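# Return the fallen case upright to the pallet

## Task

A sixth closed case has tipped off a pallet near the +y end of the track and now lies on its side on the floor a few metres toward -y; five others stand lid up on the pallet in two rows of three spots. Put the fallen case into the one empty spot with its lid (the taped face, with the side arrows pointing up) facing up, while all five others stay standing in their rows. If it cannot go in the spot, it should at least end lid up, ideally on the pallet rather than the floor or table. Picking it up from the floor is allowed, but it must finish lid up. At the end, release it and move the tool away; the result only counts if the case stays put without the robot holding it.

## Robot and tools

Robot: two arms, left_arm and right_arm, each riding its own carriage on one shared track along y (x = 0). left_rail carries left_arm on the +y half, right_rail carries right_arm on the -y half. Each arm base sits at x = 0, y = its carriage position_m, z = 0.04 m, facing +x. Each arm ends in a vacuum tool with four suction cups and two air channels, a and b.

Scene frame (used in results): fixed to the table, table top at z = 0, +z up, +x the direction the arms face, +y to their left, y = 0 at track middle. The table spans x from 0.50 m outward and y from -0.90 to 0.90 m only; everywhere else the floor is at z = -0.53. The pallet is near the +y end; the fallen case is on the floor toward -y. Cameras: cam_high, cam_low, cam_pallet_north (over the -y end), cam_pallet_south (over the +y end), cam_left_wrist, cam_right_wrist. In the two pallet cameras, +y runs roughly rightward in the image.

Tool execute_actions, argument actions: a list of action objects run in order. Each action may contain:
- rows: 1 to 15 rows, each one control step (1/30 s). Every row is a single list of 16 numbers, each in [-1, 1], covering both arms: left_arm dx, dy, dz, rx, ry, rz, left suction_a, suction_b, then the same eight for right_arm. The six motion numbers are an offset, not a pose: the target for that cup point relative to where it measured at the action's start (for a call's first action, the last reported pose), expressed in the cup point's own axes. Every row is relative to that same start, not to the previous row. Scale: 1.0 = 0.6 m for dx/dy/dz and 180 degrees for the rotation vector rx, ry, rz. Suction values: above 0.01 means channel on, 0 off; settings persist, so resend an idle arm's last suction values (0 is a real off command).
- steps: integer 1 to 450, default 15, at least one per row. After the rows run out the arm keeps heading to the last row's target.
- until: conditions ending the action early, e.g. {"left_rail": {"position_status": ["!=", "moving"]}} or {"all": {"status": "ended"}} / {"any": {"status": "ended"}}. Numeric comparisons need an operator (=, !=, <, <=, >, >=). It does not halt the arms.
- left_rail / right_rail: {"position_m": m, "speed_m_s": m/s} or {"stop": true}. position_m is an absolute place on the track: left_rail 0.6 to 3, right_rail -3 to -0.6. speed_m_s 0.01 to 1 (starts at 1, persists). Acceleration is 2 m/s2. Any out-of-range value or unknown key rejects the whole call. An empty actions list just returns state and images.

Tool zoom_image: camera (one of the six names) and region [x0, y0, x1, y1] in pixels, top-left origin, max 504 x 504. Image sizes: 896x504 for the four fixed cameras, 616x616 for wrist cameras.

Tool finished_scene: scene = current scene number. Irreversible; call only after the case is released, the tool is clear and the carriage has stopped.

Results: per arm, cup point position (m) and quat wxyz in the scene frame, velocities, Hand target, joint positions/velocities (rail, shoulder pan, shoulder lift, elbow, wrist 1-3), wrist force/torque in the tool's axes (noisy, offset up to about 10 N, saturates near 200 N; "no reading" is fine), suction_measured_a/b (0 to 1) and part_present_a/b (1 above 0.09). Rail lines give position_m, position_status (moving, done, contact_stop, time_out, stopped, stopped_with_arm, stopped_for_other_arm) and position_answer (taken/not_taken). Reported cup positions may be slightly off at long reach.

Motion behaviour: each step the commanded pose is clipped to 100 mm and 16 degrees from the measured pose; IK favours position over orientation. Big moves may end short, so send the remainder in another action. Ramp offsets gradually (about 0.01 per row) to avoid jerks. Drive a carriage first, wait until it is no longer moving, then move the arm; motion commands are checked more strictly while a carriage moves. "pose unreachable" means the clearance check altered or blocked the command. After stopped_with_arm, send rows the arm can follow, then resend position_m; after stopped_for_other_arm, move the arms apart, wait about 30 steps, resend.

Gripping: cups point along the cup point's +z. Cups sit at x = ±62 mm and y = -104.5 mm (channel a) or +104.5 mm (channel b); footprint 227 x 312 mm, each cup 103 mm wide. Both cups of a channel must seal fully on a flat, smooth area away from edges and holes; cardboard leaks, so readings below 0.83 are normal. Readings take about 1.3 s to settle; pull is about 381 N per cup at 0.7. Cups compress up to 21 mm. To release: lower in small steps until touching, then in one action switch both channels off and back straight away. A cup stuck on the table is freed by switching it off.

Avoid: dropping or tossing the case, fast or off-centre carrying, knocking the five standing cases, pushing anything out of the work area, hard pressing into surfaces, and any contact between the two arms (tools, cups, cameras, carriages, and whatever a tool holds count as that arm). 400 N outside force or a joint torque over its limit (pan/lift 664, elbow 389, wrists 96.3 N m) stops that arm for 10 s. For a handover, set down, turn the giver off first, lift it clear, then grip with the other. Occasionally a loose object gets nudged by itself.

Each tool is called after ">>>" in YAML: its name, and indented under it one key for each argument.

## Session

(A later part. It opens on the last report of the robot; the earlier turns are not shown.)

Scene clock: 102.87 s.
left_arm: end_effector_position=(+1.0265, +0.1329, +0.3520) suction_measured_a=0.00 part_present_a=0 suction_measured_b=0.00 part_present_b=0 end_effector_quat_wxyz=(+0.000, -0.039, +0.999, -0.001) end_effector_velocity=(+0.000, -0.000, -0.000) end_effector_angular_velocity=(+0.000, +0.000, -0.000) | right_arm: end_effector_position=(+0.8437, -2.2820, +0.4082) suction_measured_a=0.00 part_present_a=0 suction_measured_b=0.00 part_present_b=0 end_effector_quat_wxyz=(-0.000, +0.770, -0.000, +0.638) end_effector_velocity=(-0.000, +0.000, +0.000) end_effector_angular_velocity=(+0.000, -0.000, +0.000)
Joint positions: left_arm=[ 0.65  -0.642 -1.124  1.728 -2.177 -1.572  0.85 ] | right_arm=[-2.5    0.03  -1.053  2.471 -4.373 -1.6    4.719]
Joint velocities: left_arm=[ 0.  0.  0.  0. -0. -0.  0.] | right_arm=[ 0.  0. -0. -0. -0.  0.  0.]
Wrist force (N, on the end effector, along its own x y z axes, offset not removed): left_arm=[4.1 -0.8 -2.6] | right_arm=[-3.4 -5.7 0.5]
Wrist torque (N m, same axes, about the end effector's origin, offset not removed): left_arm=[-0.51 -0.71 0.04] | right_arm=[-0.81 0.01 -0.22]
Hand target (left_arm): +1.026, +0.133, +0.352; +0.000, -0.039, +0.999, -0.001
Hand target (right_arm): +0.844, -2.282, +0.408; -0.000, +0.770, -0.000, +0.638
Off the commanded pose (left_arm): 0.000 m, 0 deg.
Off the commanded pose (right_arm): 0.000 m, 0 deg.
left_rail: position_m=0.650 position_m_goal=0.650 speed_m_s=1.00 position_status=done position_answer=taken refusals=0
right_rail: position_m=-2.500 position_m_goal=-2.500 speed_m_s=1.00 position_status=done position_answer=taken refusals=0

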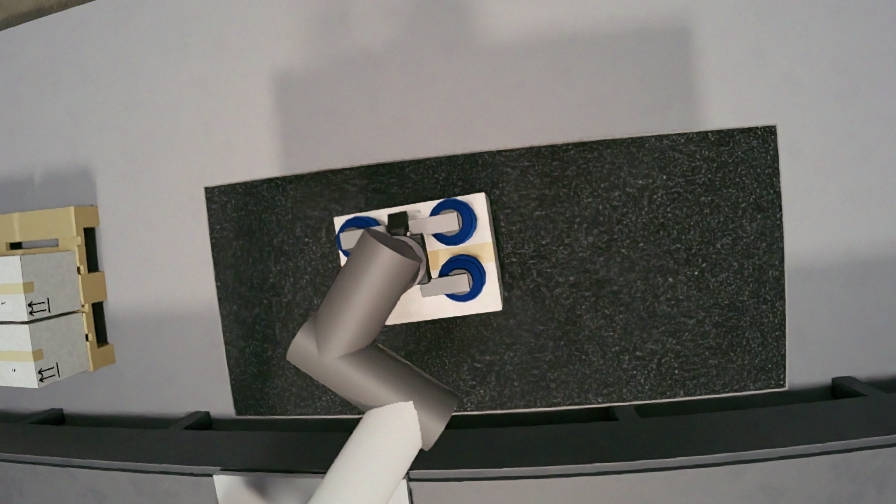

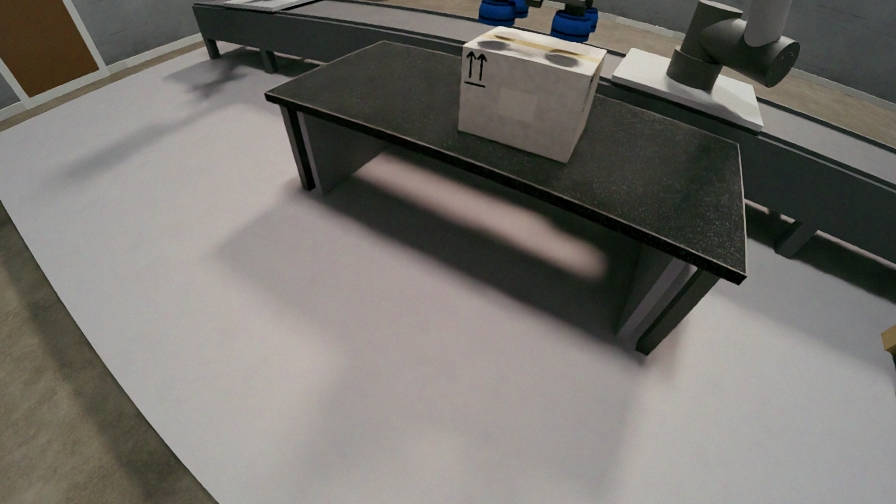

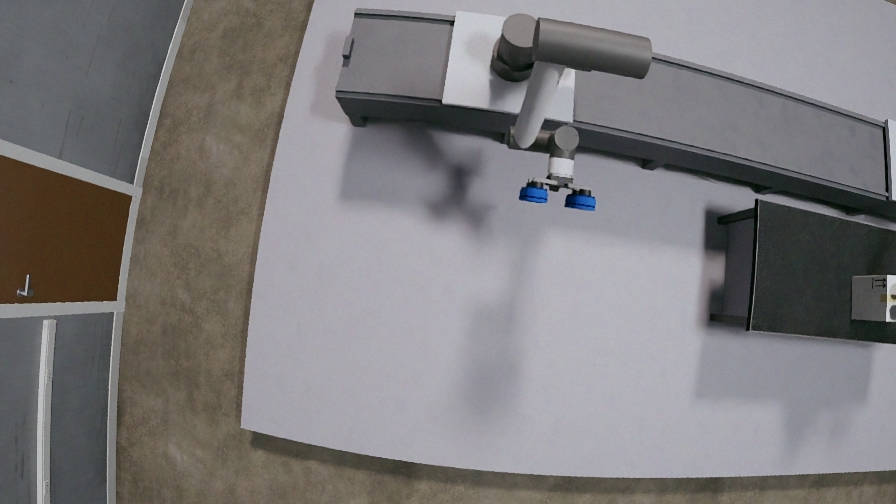

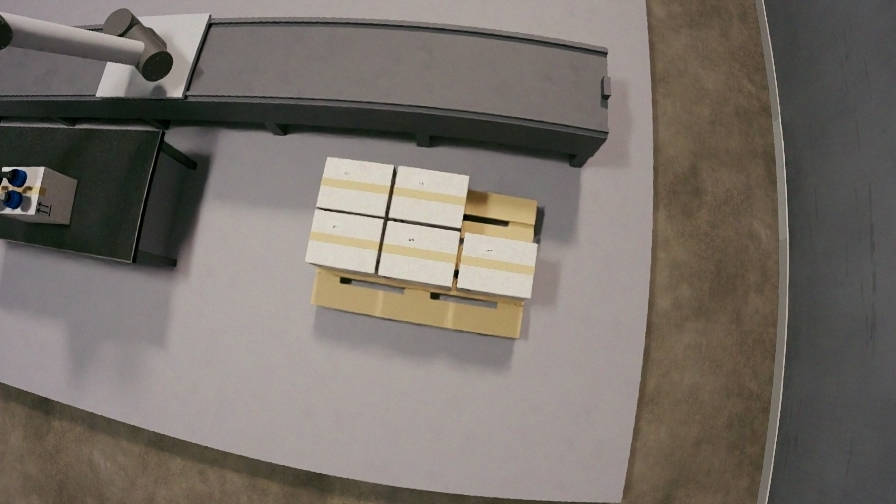

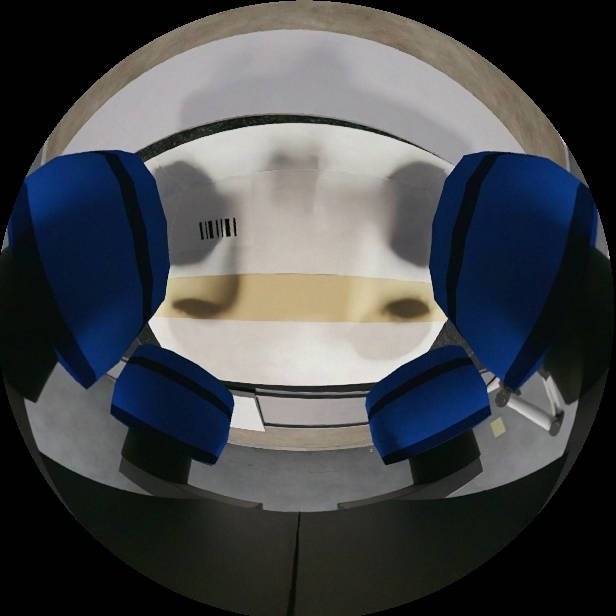

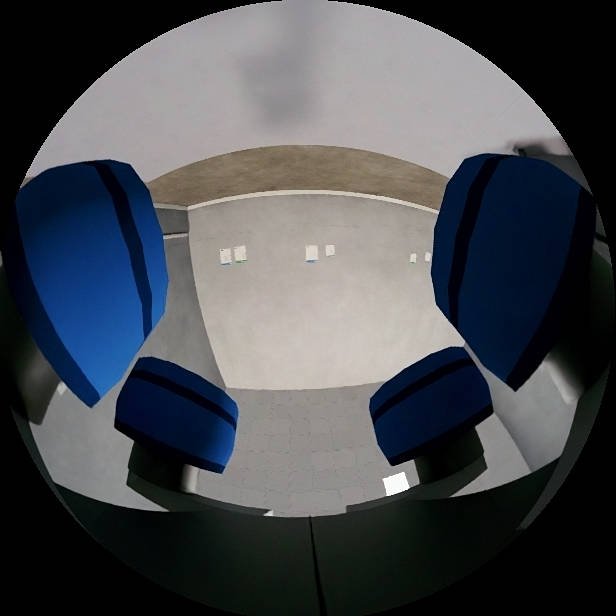

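>>> execute_actions:
  actions:
    - {"rows":[[0.01,-0.02,0.08,0,0,0,1,1,0,0,0,0,0,0,0,0]],"steps":35}
    - {"rows":[[0,0,0.02,0,0,0,1,1,0,0,0,0,0,0,0,0]],"steps":25}
    - {"rows":[[0,0,0.012,0,0,0,1,1,0,0,0,0,0,0,0,0]],"steps":45}

Scene clock: 111.37 s.
left_arm: end_effector_position=(+1.0215, +0.1203, +0.2848) suction_measured_a=0.95 part_present_a=1 suction_measured_b=0.95 part_present_b=1 end_effector_quat_wxyz=(+0.000, -0.039, +0.999, -0.001) end_effector_velocity=(+0.000, -0.000, -0.000) end_effector_angular_velocity=(+0.000, +0.000, +0.000) | right_arm: end_effector_position=(+0.8437, -2.2820, +0.4082) suction_measured_a=0.00 part_present_a=0 suction_measured_b=0.00 part_present_b=0 end_effector_quat_wxyz=(-0.000, +0.770, -0.000, +0.638) end_effector_velocity=(+0.000, +0.000, -0.000) end_effector_angular_velocity=(-0.000, +0.000, -0.000)
Joint positions: left_arm=[ 0.65  -0.654 -1.076  1.762 -2.259 -1.572  0.839] | right_arm=[-2.5    0.03  -1.053  2.471 -4.373 -1.6    4.719]
Joint velocities: left_arm=[ 0.  0.  0.  0. -0.  0. -0.] | right_arm=[ 0.  0.  0. -0.  0. -0. -0.]
Wrist force (N, on the end effector, along its own x y z axes, offset not removed): left_arm=[1.3 -1.5 -40.4] | right_arm=[-5.0 -10.4 -2.3]
Wrist torque (N m, same axes, about the end effector's origin, offset not removed): left_arm=[2.51 -1.57 -0.02] | right_arm=[-1.48 0.37 -0.26]
Hand target (left_arm): +1.022, +0.120, +0.285; +0.000, -0.039, +0.999, -0.001
Hand target (right_arm): +0.844, -2.282, +0.408; -0.000, +0.770, -0.000, +0.638
Off the commanded pose (left_arm): 0.000 m, 0 deg.
Off the commanded pose (right_arm): 0.000 m, 0 deg.
left_rail: position_m=0.650 position_m_goal=0.650 speed_m_s=1.00 position_status=done position_answer=taken refusals=0
right_rail: position_m=-2.500 position_m_goal=-2.500 speed_m_s=1.00 position_status=done position_answer=taken refusals=0

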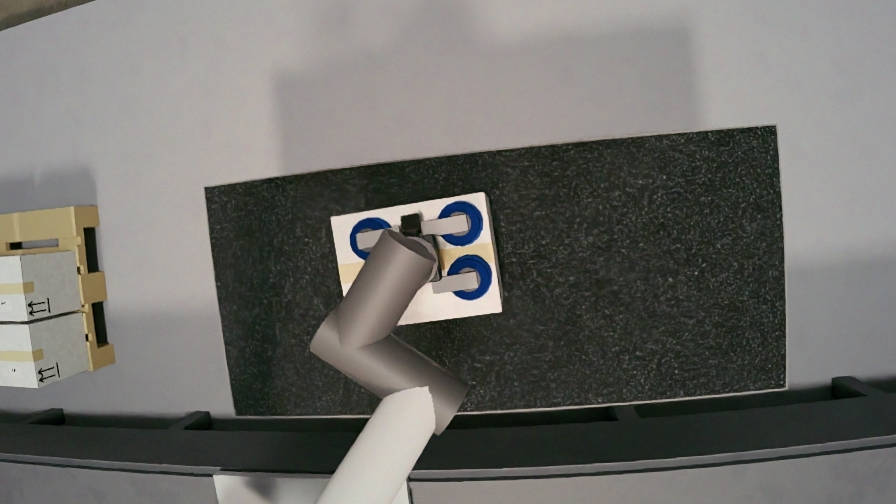

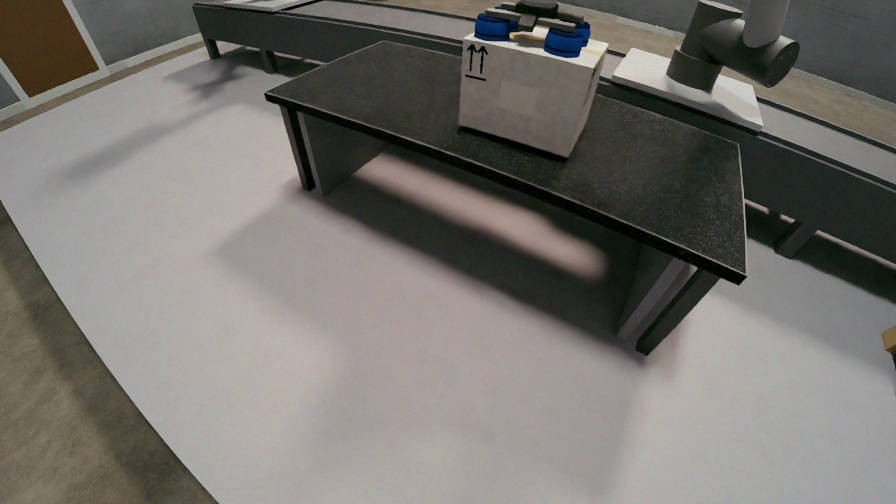

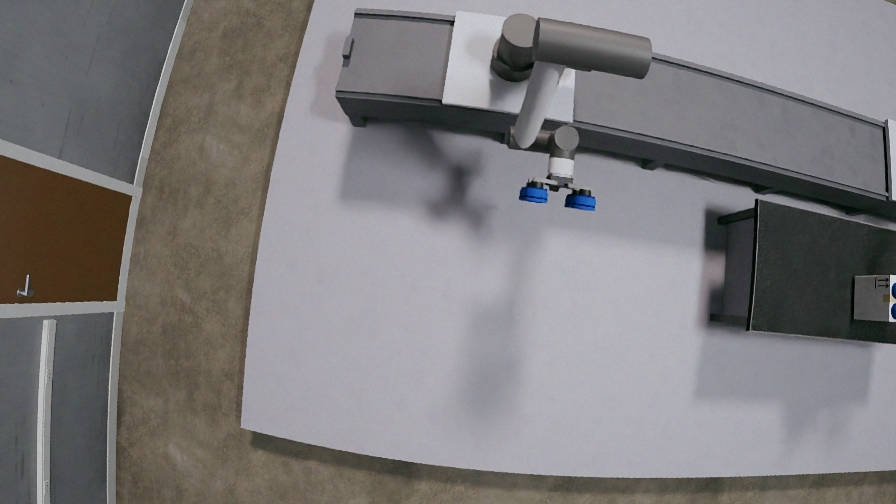

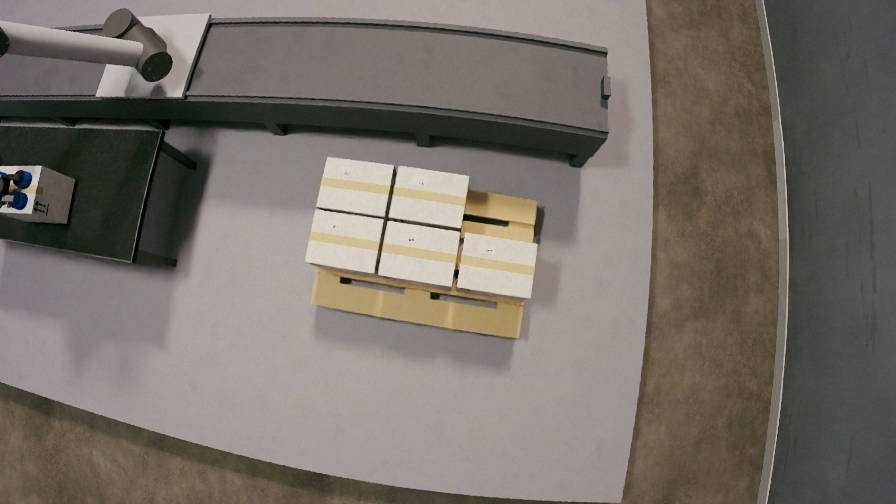

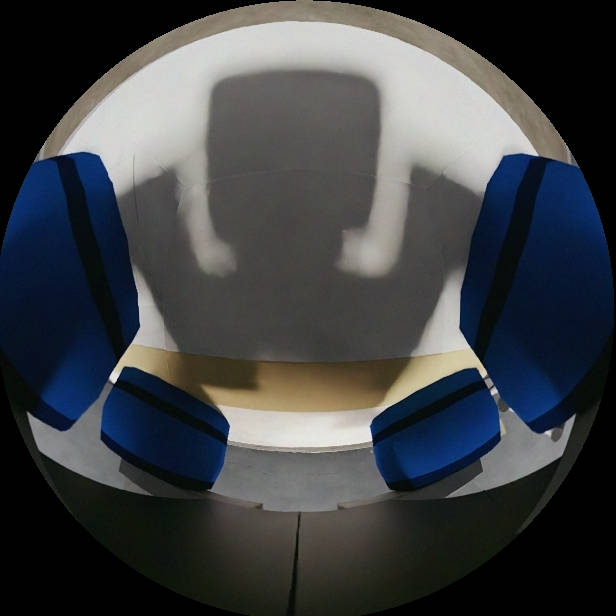

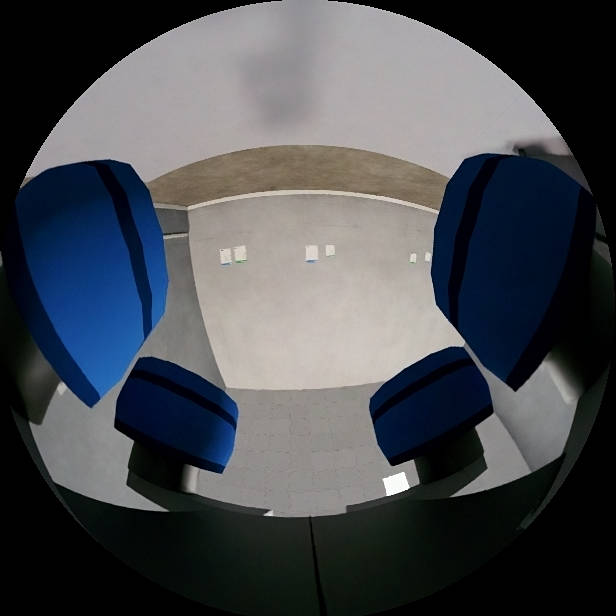

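>>> execute_actions:
  actions:
    - {"rows":[[0,0,-0.03,0,0,0,1,1,0,0,0,0,0,0,0,0],[0,0,-0.08,0,0,0,1,1,0,0,0,0,0,0,0,0],[0.1,0,-0.15,0,0,0.008,1,1,0,0,0,0,0,0,0,0],[0.2,0,-0.22,0,0,0.016,1,1,0,0,0,0,0,0,0,0],[0.3,0,-0.28,0,0,0.025,1,1,0,0,0,0,0,0,0,0],[0.4,0,-0.28,0,0,0.025,1,1,0,0,0,0,0,0,0,0],[0.48,0,-0.28,0,0,0.025,1,1,0,0,0,0,0,0,0,0]],"steps":70}
    - {"left_rail":{"position_m":2.8,"speed_m_s":0.6},"steps":200,"until":{"left_rail":{"position_status":["!=","moving"]}}}

Scene clock: 134.50 s.
left_arm: end_effector_position=(+0.7342, +2.2483, +0.4526) suction_measured_a=0.95 part_present_a=1 suction_measured_b=0.95 part_present_b=1 end_effector_quat_wxyz=(+0.000, +0.000, +1.000, -0.001) end_effector_velocity=(-0.000, -0.002, +0.001) end_effector_angular_velocity=(-0.002, -0.000, -0.001) | right_arm: end_effector_position=(+0.8437, -2.2820, +0.4082) suction_measured_a=0.00 part_present_a=0 suction_measured_b=0.00 part_present_b=0 end_effector_quat_wxyz=(-0.000, +0.770, -0.000, +0.638) end_effector_velocity=(+0.000, -0.000, -0.000) end_effector_angular_velocity=(+0.000, +0.000, -0.000)
Joint positions: left_arm=[ 2.8   -0.865 -1.431  1.994 -2.136 -1.572  0.706] | right_arm=[-2.5    0.03  -1.053  2.471 -4.373 -1.6    4.719]
Joint velocities: left_arm=[ 0.    -0.001 -0.    -0.    -0.001 -0.001 -0.   ] | right_arm=[ 0. -0.  0. -0. -0.  0.  0.]
Wrist force (N, on the end effector, along its own x y z axes, offset not removed): left_arm=[3.5 -0.6 -37.5] | right_arm=[-1.8 -7.5 -2.3]
Wrist torque (N m, same axes, about the end effector's origin, offset not removed): left_arm=[2.60 -2.11 -0.03] | right_arm=[-1.20 0.06 -0.32]
Hand target (left_arm): +0.734, +2.248, +0.452; +0.000, +0.000, +1.000, -0.001
Hand target (right_arm): +0.844, -2.282, +0.408; -0.000, +0.770, -0.000, +0.638
Off the commanded pose (left_arm): 0.000 m, 0 deg.
Off the commanded pose (right_arm): 0.000 m, 0 deg.
left_rail: position_m=2.800 position_m_goal=2.800 speed_m_s=0.60 position_status=done position_answer=taken refusals=0
right_rail: position_m=-2.500 position_m_goal=-2.500 speed_m_s=1.00 position_status=done position_answer=taken refusals=0

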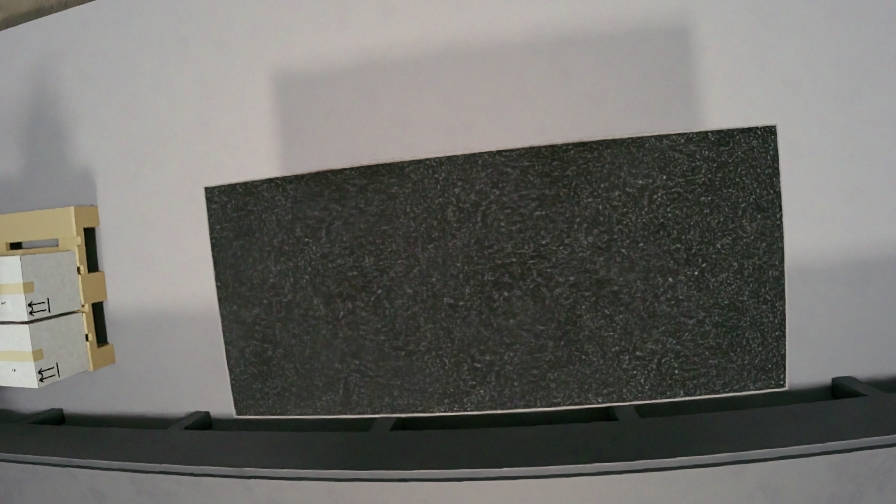

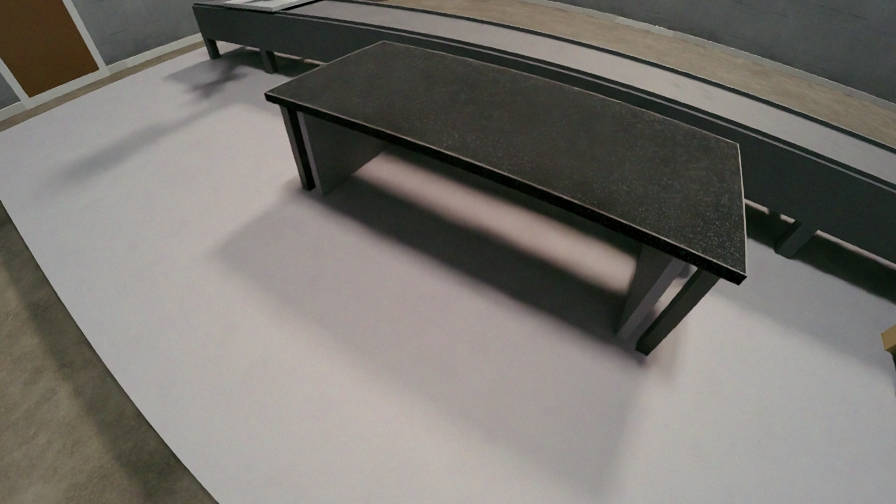

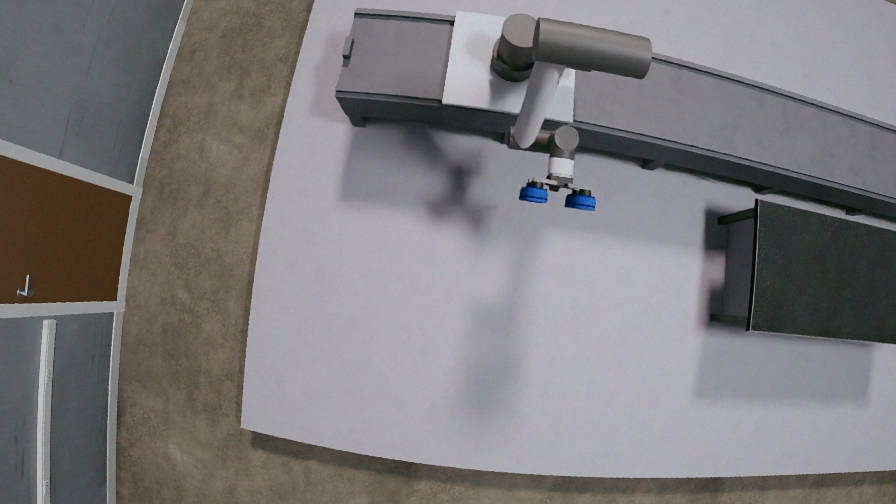

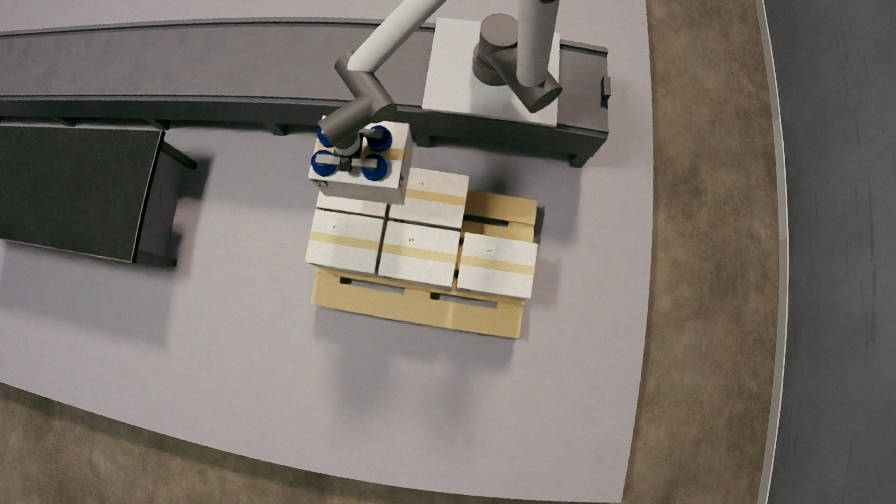

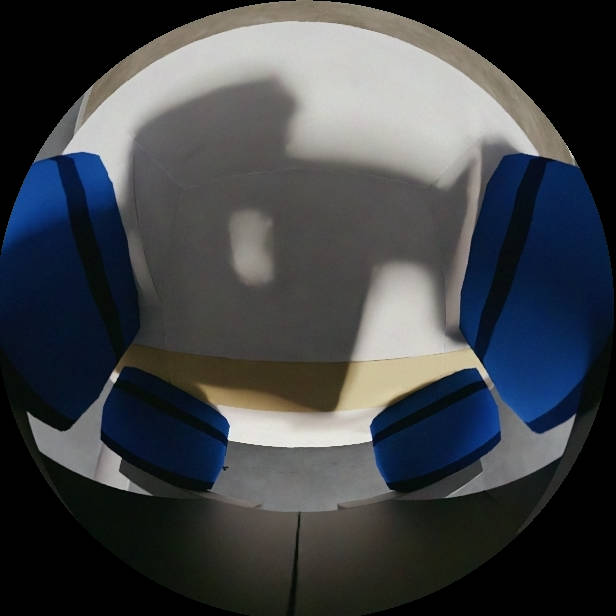

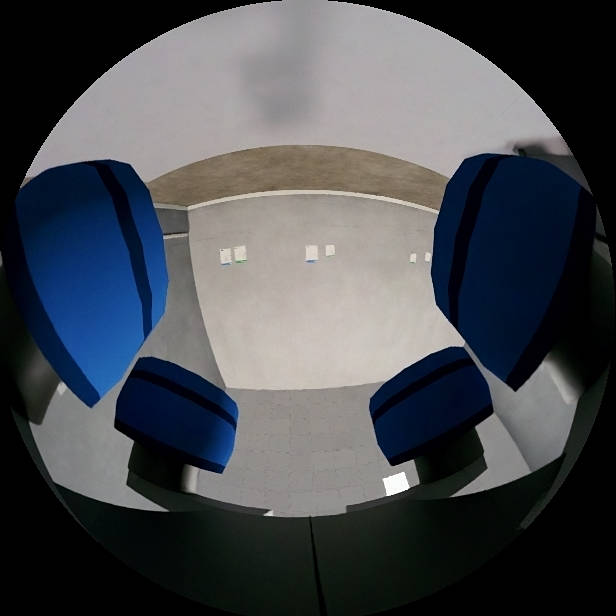

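>>> execute_actions:
  actions:
    - {"left_rail":{"position_m":3.0},"rows":[[0,0.1,0,0,0,0,1,1,0,0,0,0,0,0,0,0],[0,0.2,0,0,0,0,1,1,0,0,0,0,0,0,0,0],[-0.05,0.35,0,0,0,0,1,1,0,0,0,0,0,0,0,0],[-0.1,0.5,0,0,0,0,1,1,0,0,0,0,0,0,0,0],[-0.13,0.65,0,0,0,0,1,1,0,0,0,0,0,0,0,0],[-0.15,0.8,0,0,0,0,1,1,0,0,0,0,0,0,0,0],[-0.15,0.95,0,0,0,0,1,1,0,0,0,0,0,0,0,0]],"steps":90}
    - {"rows":[[0,0,0.1,0,0,0,1,1,0,0,0,0,0,0,0,0],[0,0,0.2,0,0,0,1,1,0,0,0,0,0,0,0,0],[0,0,0.3,0,0,0,1,1,0,0,0,0,0,0,0,0],[0,0,0.4,0,0,0,1,1,0,0,0,0,0,0,0,0]],"steps":50}

>>> zoom_image:
  camera: "cam_pallet_south"
  region: [280,100,600,340]

Scene clock: 149.93 s.
left_arm: end_effector_position=(+0.8252, +3.0179, +0.2123) suction_measured_a=0.95 part_present_a=1 suction_measured_b=0.95 part_present_b=1 end_effector_quat_wxyz=(+0.001, +0.000, +1.000, -0.001) end_effector_velocity=(+0.000, +0.000, -0.000) end_effector_angular_velocity=(+0.000, +0.000, +0.000) | right_arm: end_effector_position=(+0.8437, -2.2820, +0.4082) suction_measured_a=0.00 part_present_a=0 suction_measured_b=0.00 part_present_b=0 end_effector_quat_wxyz=(-0.000, +0.770, -0.000, +0.638) end_effector_velocity=(-0.000, +0.000, +0.000) end_effector_angular_velocity=(+0.000, -0.000, -0.000)
Joint positions: left_arm=[ 3.    -0.224 -1.295  2.275 -2.553 -1.572  1.347] | right_arm=[-2.5    0.03  -1.053  2.471 -4.373 -1.6    4.719]
Joint velocities: left_arm=[ 0.  0.  0.  0. -0.  0.  0.] | right_arm=[ 0.  0. -0.  0. -0. -0.  0.]
Wrist force (N, on the end effector, along its own x y z axes, offset not removed): left_arm=[5.6 -1.3 -37.9] | right_arm=[-5.7 -2.1 -0.7]
Wrist torque (N m, same axes, about the end effector's origin, offset not removed): left_arm=[2.55 -2.16 0.00] | right_arm=[-0.52 0.45 -0.30]
Hand target (left_arm): +0.825, +3.018, +0.212; +0.001, +0.000, +1.000, -0.001
Hand target (right_arm): +0.844, -2.282, +0.408; -0.000, +0.770, -0.000, +0.638
Off the commanded pose (left_arm): 0.000 m, 0 deg.
Off the commanded pose (right_arm): 0.000 m, 0 deg.
left_rail: position_m=3.000 position_m_goal=3.000 speed_m_s=0.60 position_status=done position_answer=taken refusals=0
right_rail: position_m=-2.500 position_m_goal=-2.500 speed_m_s=1.00 position_status=done position_answer=taken refusals=0

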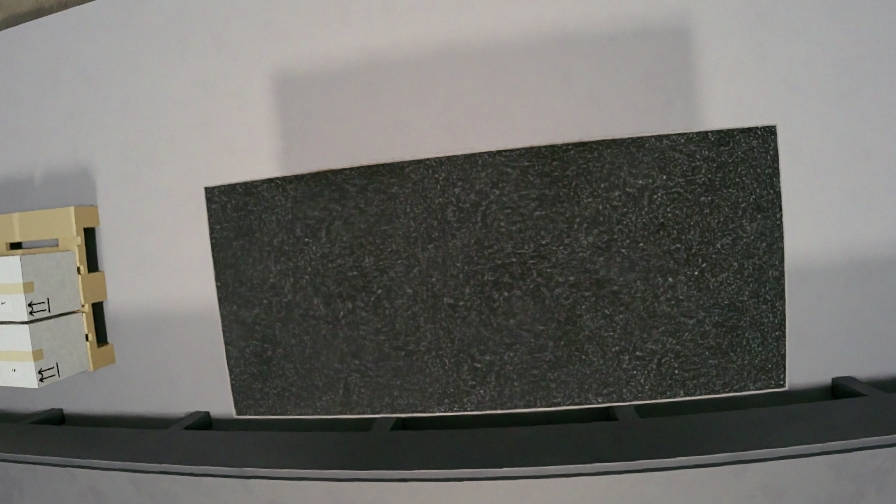

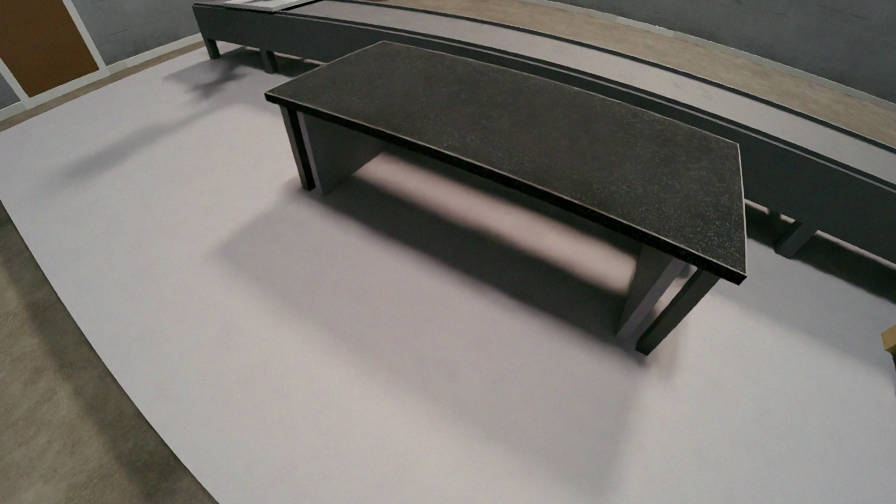

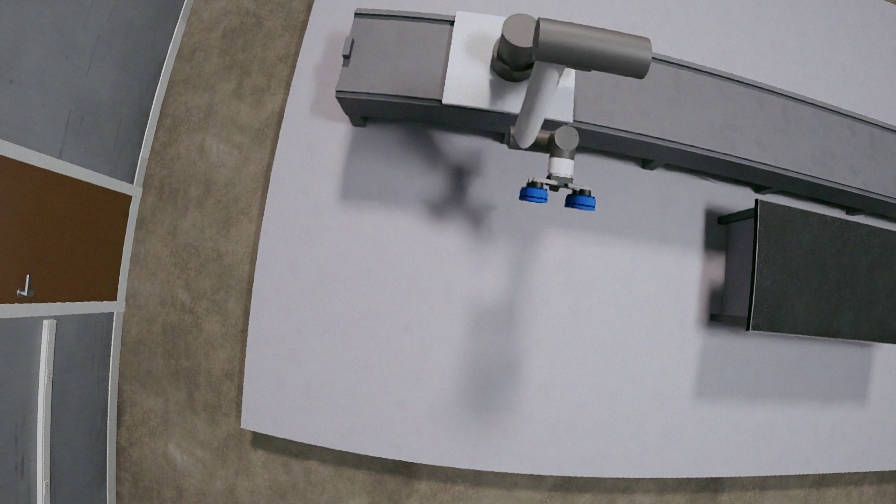

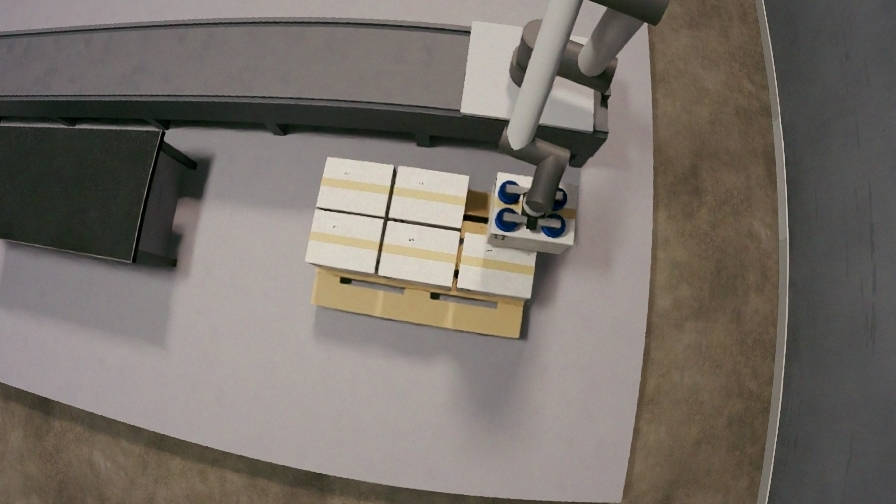

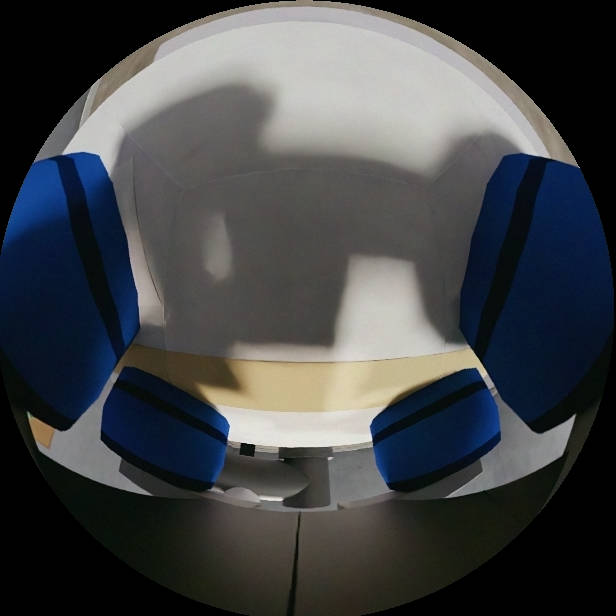

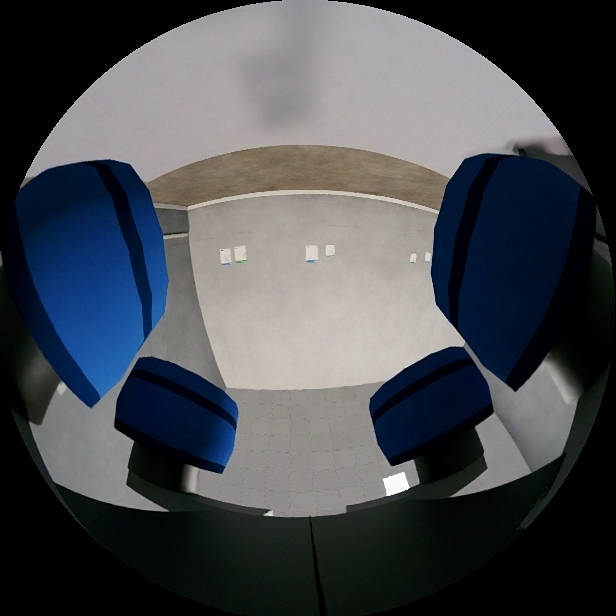

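Region (280, 100, 600, 340) of cam_pallet_south's 896x504 image, scaled by 1.575, with more detail than that image has; it fills the top 378 rows of this view, and the rest is white.

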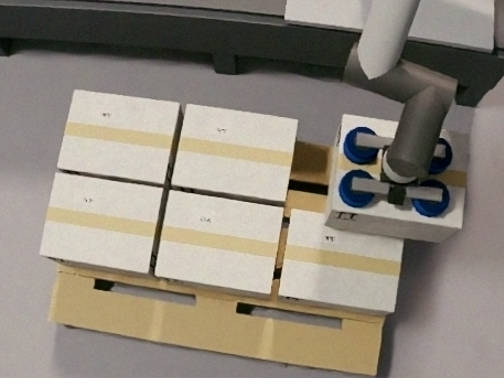

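>>> execute_actions:
  actions:
    - {"rows":[[0.03,-0.04,0,0,0,0,1,1,0,0,0,0,0,0,0,0],[0.06,-0.08,0,0,0,0.01,1,1,0,0,0,0,0,0,0,0],[0.09,-0.11,0.03,0,0,0.02,1,1,0,0,0,0,0,0,0,0],[0.1,-0.13,0.06,0,0,0.03,1,1,0,0,0,0,0,0,0,0]],"steps":40}

>>> zoom_image:
  camera: "cam_pallet_south"
  region: [380,130,620,310]

Scene clock: 165.67 s.
left_arm: end_effector_position=(+0.7652, +2.9399, +0.1762) suction_measured_a=0.95 part_present_a=1 suction_measured_b=0.95 part_present_b=1 end_effector_quat_wxyz=(+0.001, +0.047, +0.999, -0.001) end_effector_velocity=(-0.000, -0.000, -0.000) end_effector_angular_velocity=(+0.000, +0.000, -0.000) | right_arm: end_effector_position=(+0.8437, -2.2820, +0.4082) suction_measured_a=0.00 part_present_a=0 suction_measured_b=0.00 part_present_b=0 end_effector_quat_wxyz=(-0.000, +0.770, -0.000, +0.638) end_effector_velocity=(+0.000, -0.000, -0.000) end_effector_angular_velocity=(+0.000, +0.000, -0.000)
Joint positions: left_arm=[ 3.    -0.343 -1.294  2.371 -2.649 -1.572  1.322] | right_arm=[-2.5    0.03  -1.053  2.471 -4.373 -1.6    4.719]
Joint velocities: left_arm=[ 0. -0.  0.  0. -0.  0. -0.] | right_arm=[ 0. -0.  0. -0.  0. -0.  0.]
Wrist force (N, on the end effector, along its own x y z axes, offset not removed): left_arm=[0.8 0.8 -38.8] | right_arm=[-5.2 -9.1 0.3]
Wrist torque (N m, same axes, about the end effector's origin, offset not removed): left_arm=[2.79 -1.76 -0.04] | right_arm=[-1.39 0.40 -0.29]
Hand target (left_arm): +0.765, +2.940, +0.176; +0.001, +0.047, +0.999, -0.001
Hand target (right_arm): +0.844, -2.282, +0.408; -0.000, +0.770, -0.000, +0.638
Off the commanded pose (left_arm): 0.000 m, 0 deg.
Off the commanded pose (right_arm): 0.000 m, 0 deg.
left_rail: position_m=3.000 position_m_goal=3.000 speed_m_s=0.60 position_status=done position_answer=taken refusals=0
right_rail: position_m=-2.500 position_m_goal=-2.500 speed_m_s=1.00 position_status=done position_answer=taken refusals=0

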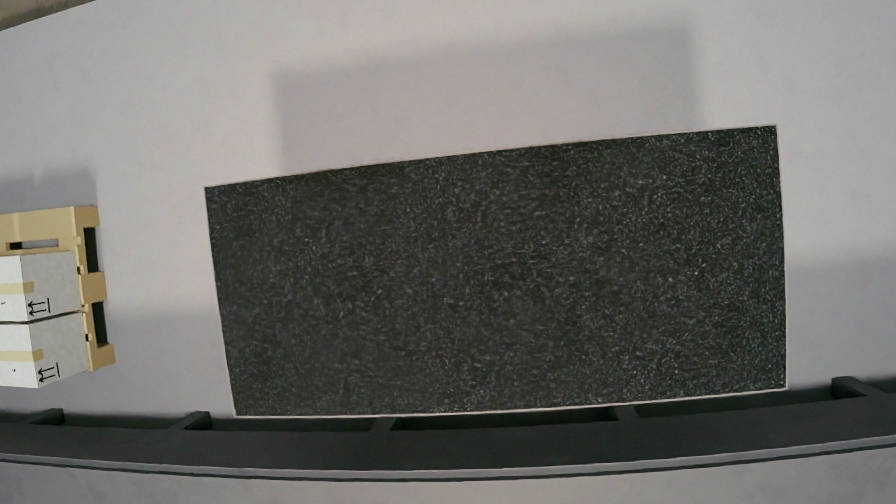

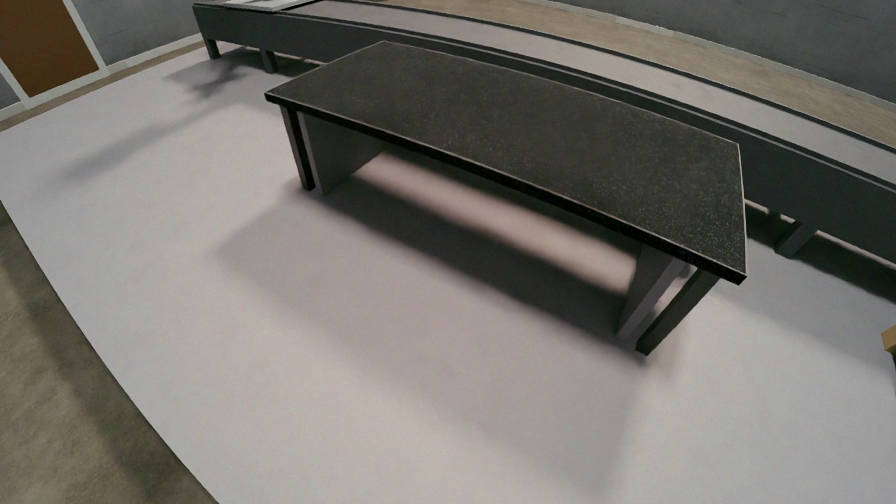

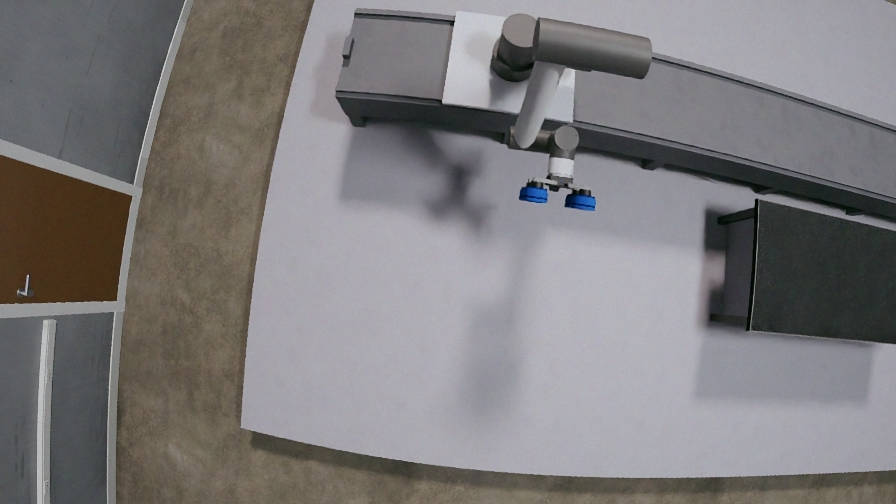

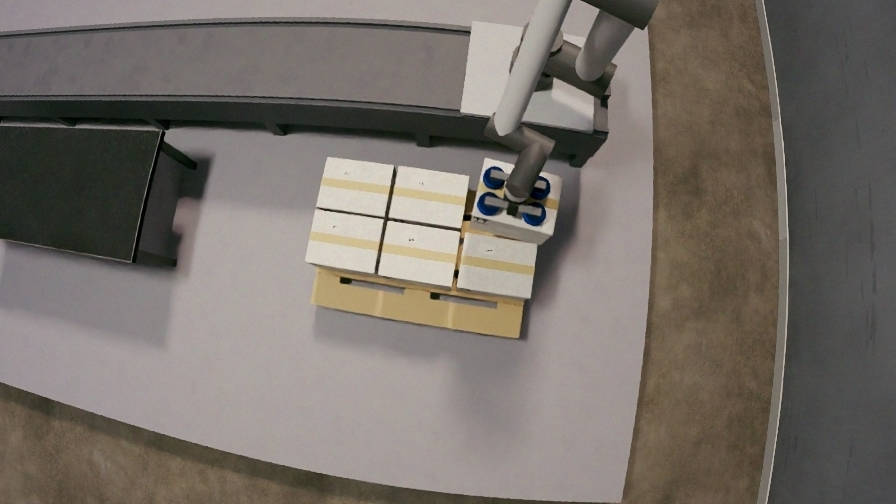

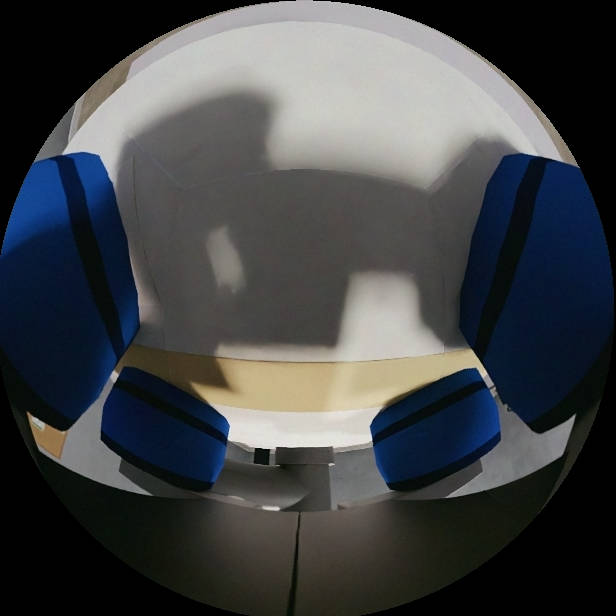

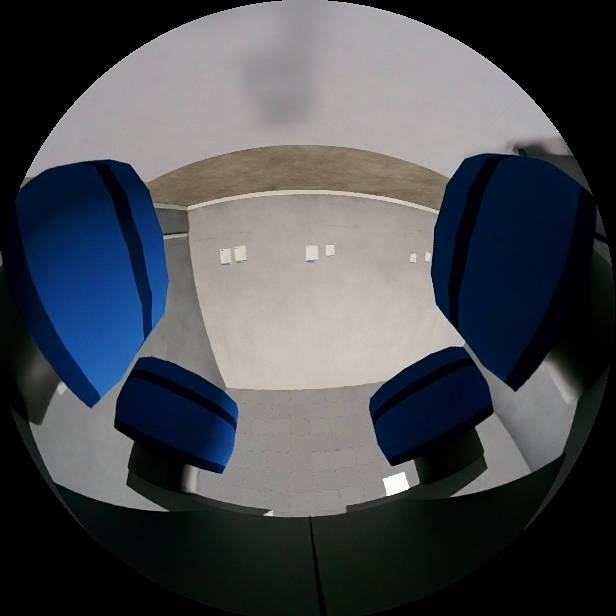

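Region (380, 130, 620, 310) of cam_pallet_south's 896x504 image, scaled by 2.100, with more detail than that image has; it fills the top 378 rows of this view, and the rest is white.

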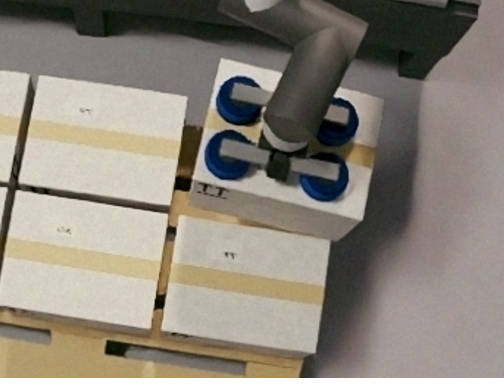

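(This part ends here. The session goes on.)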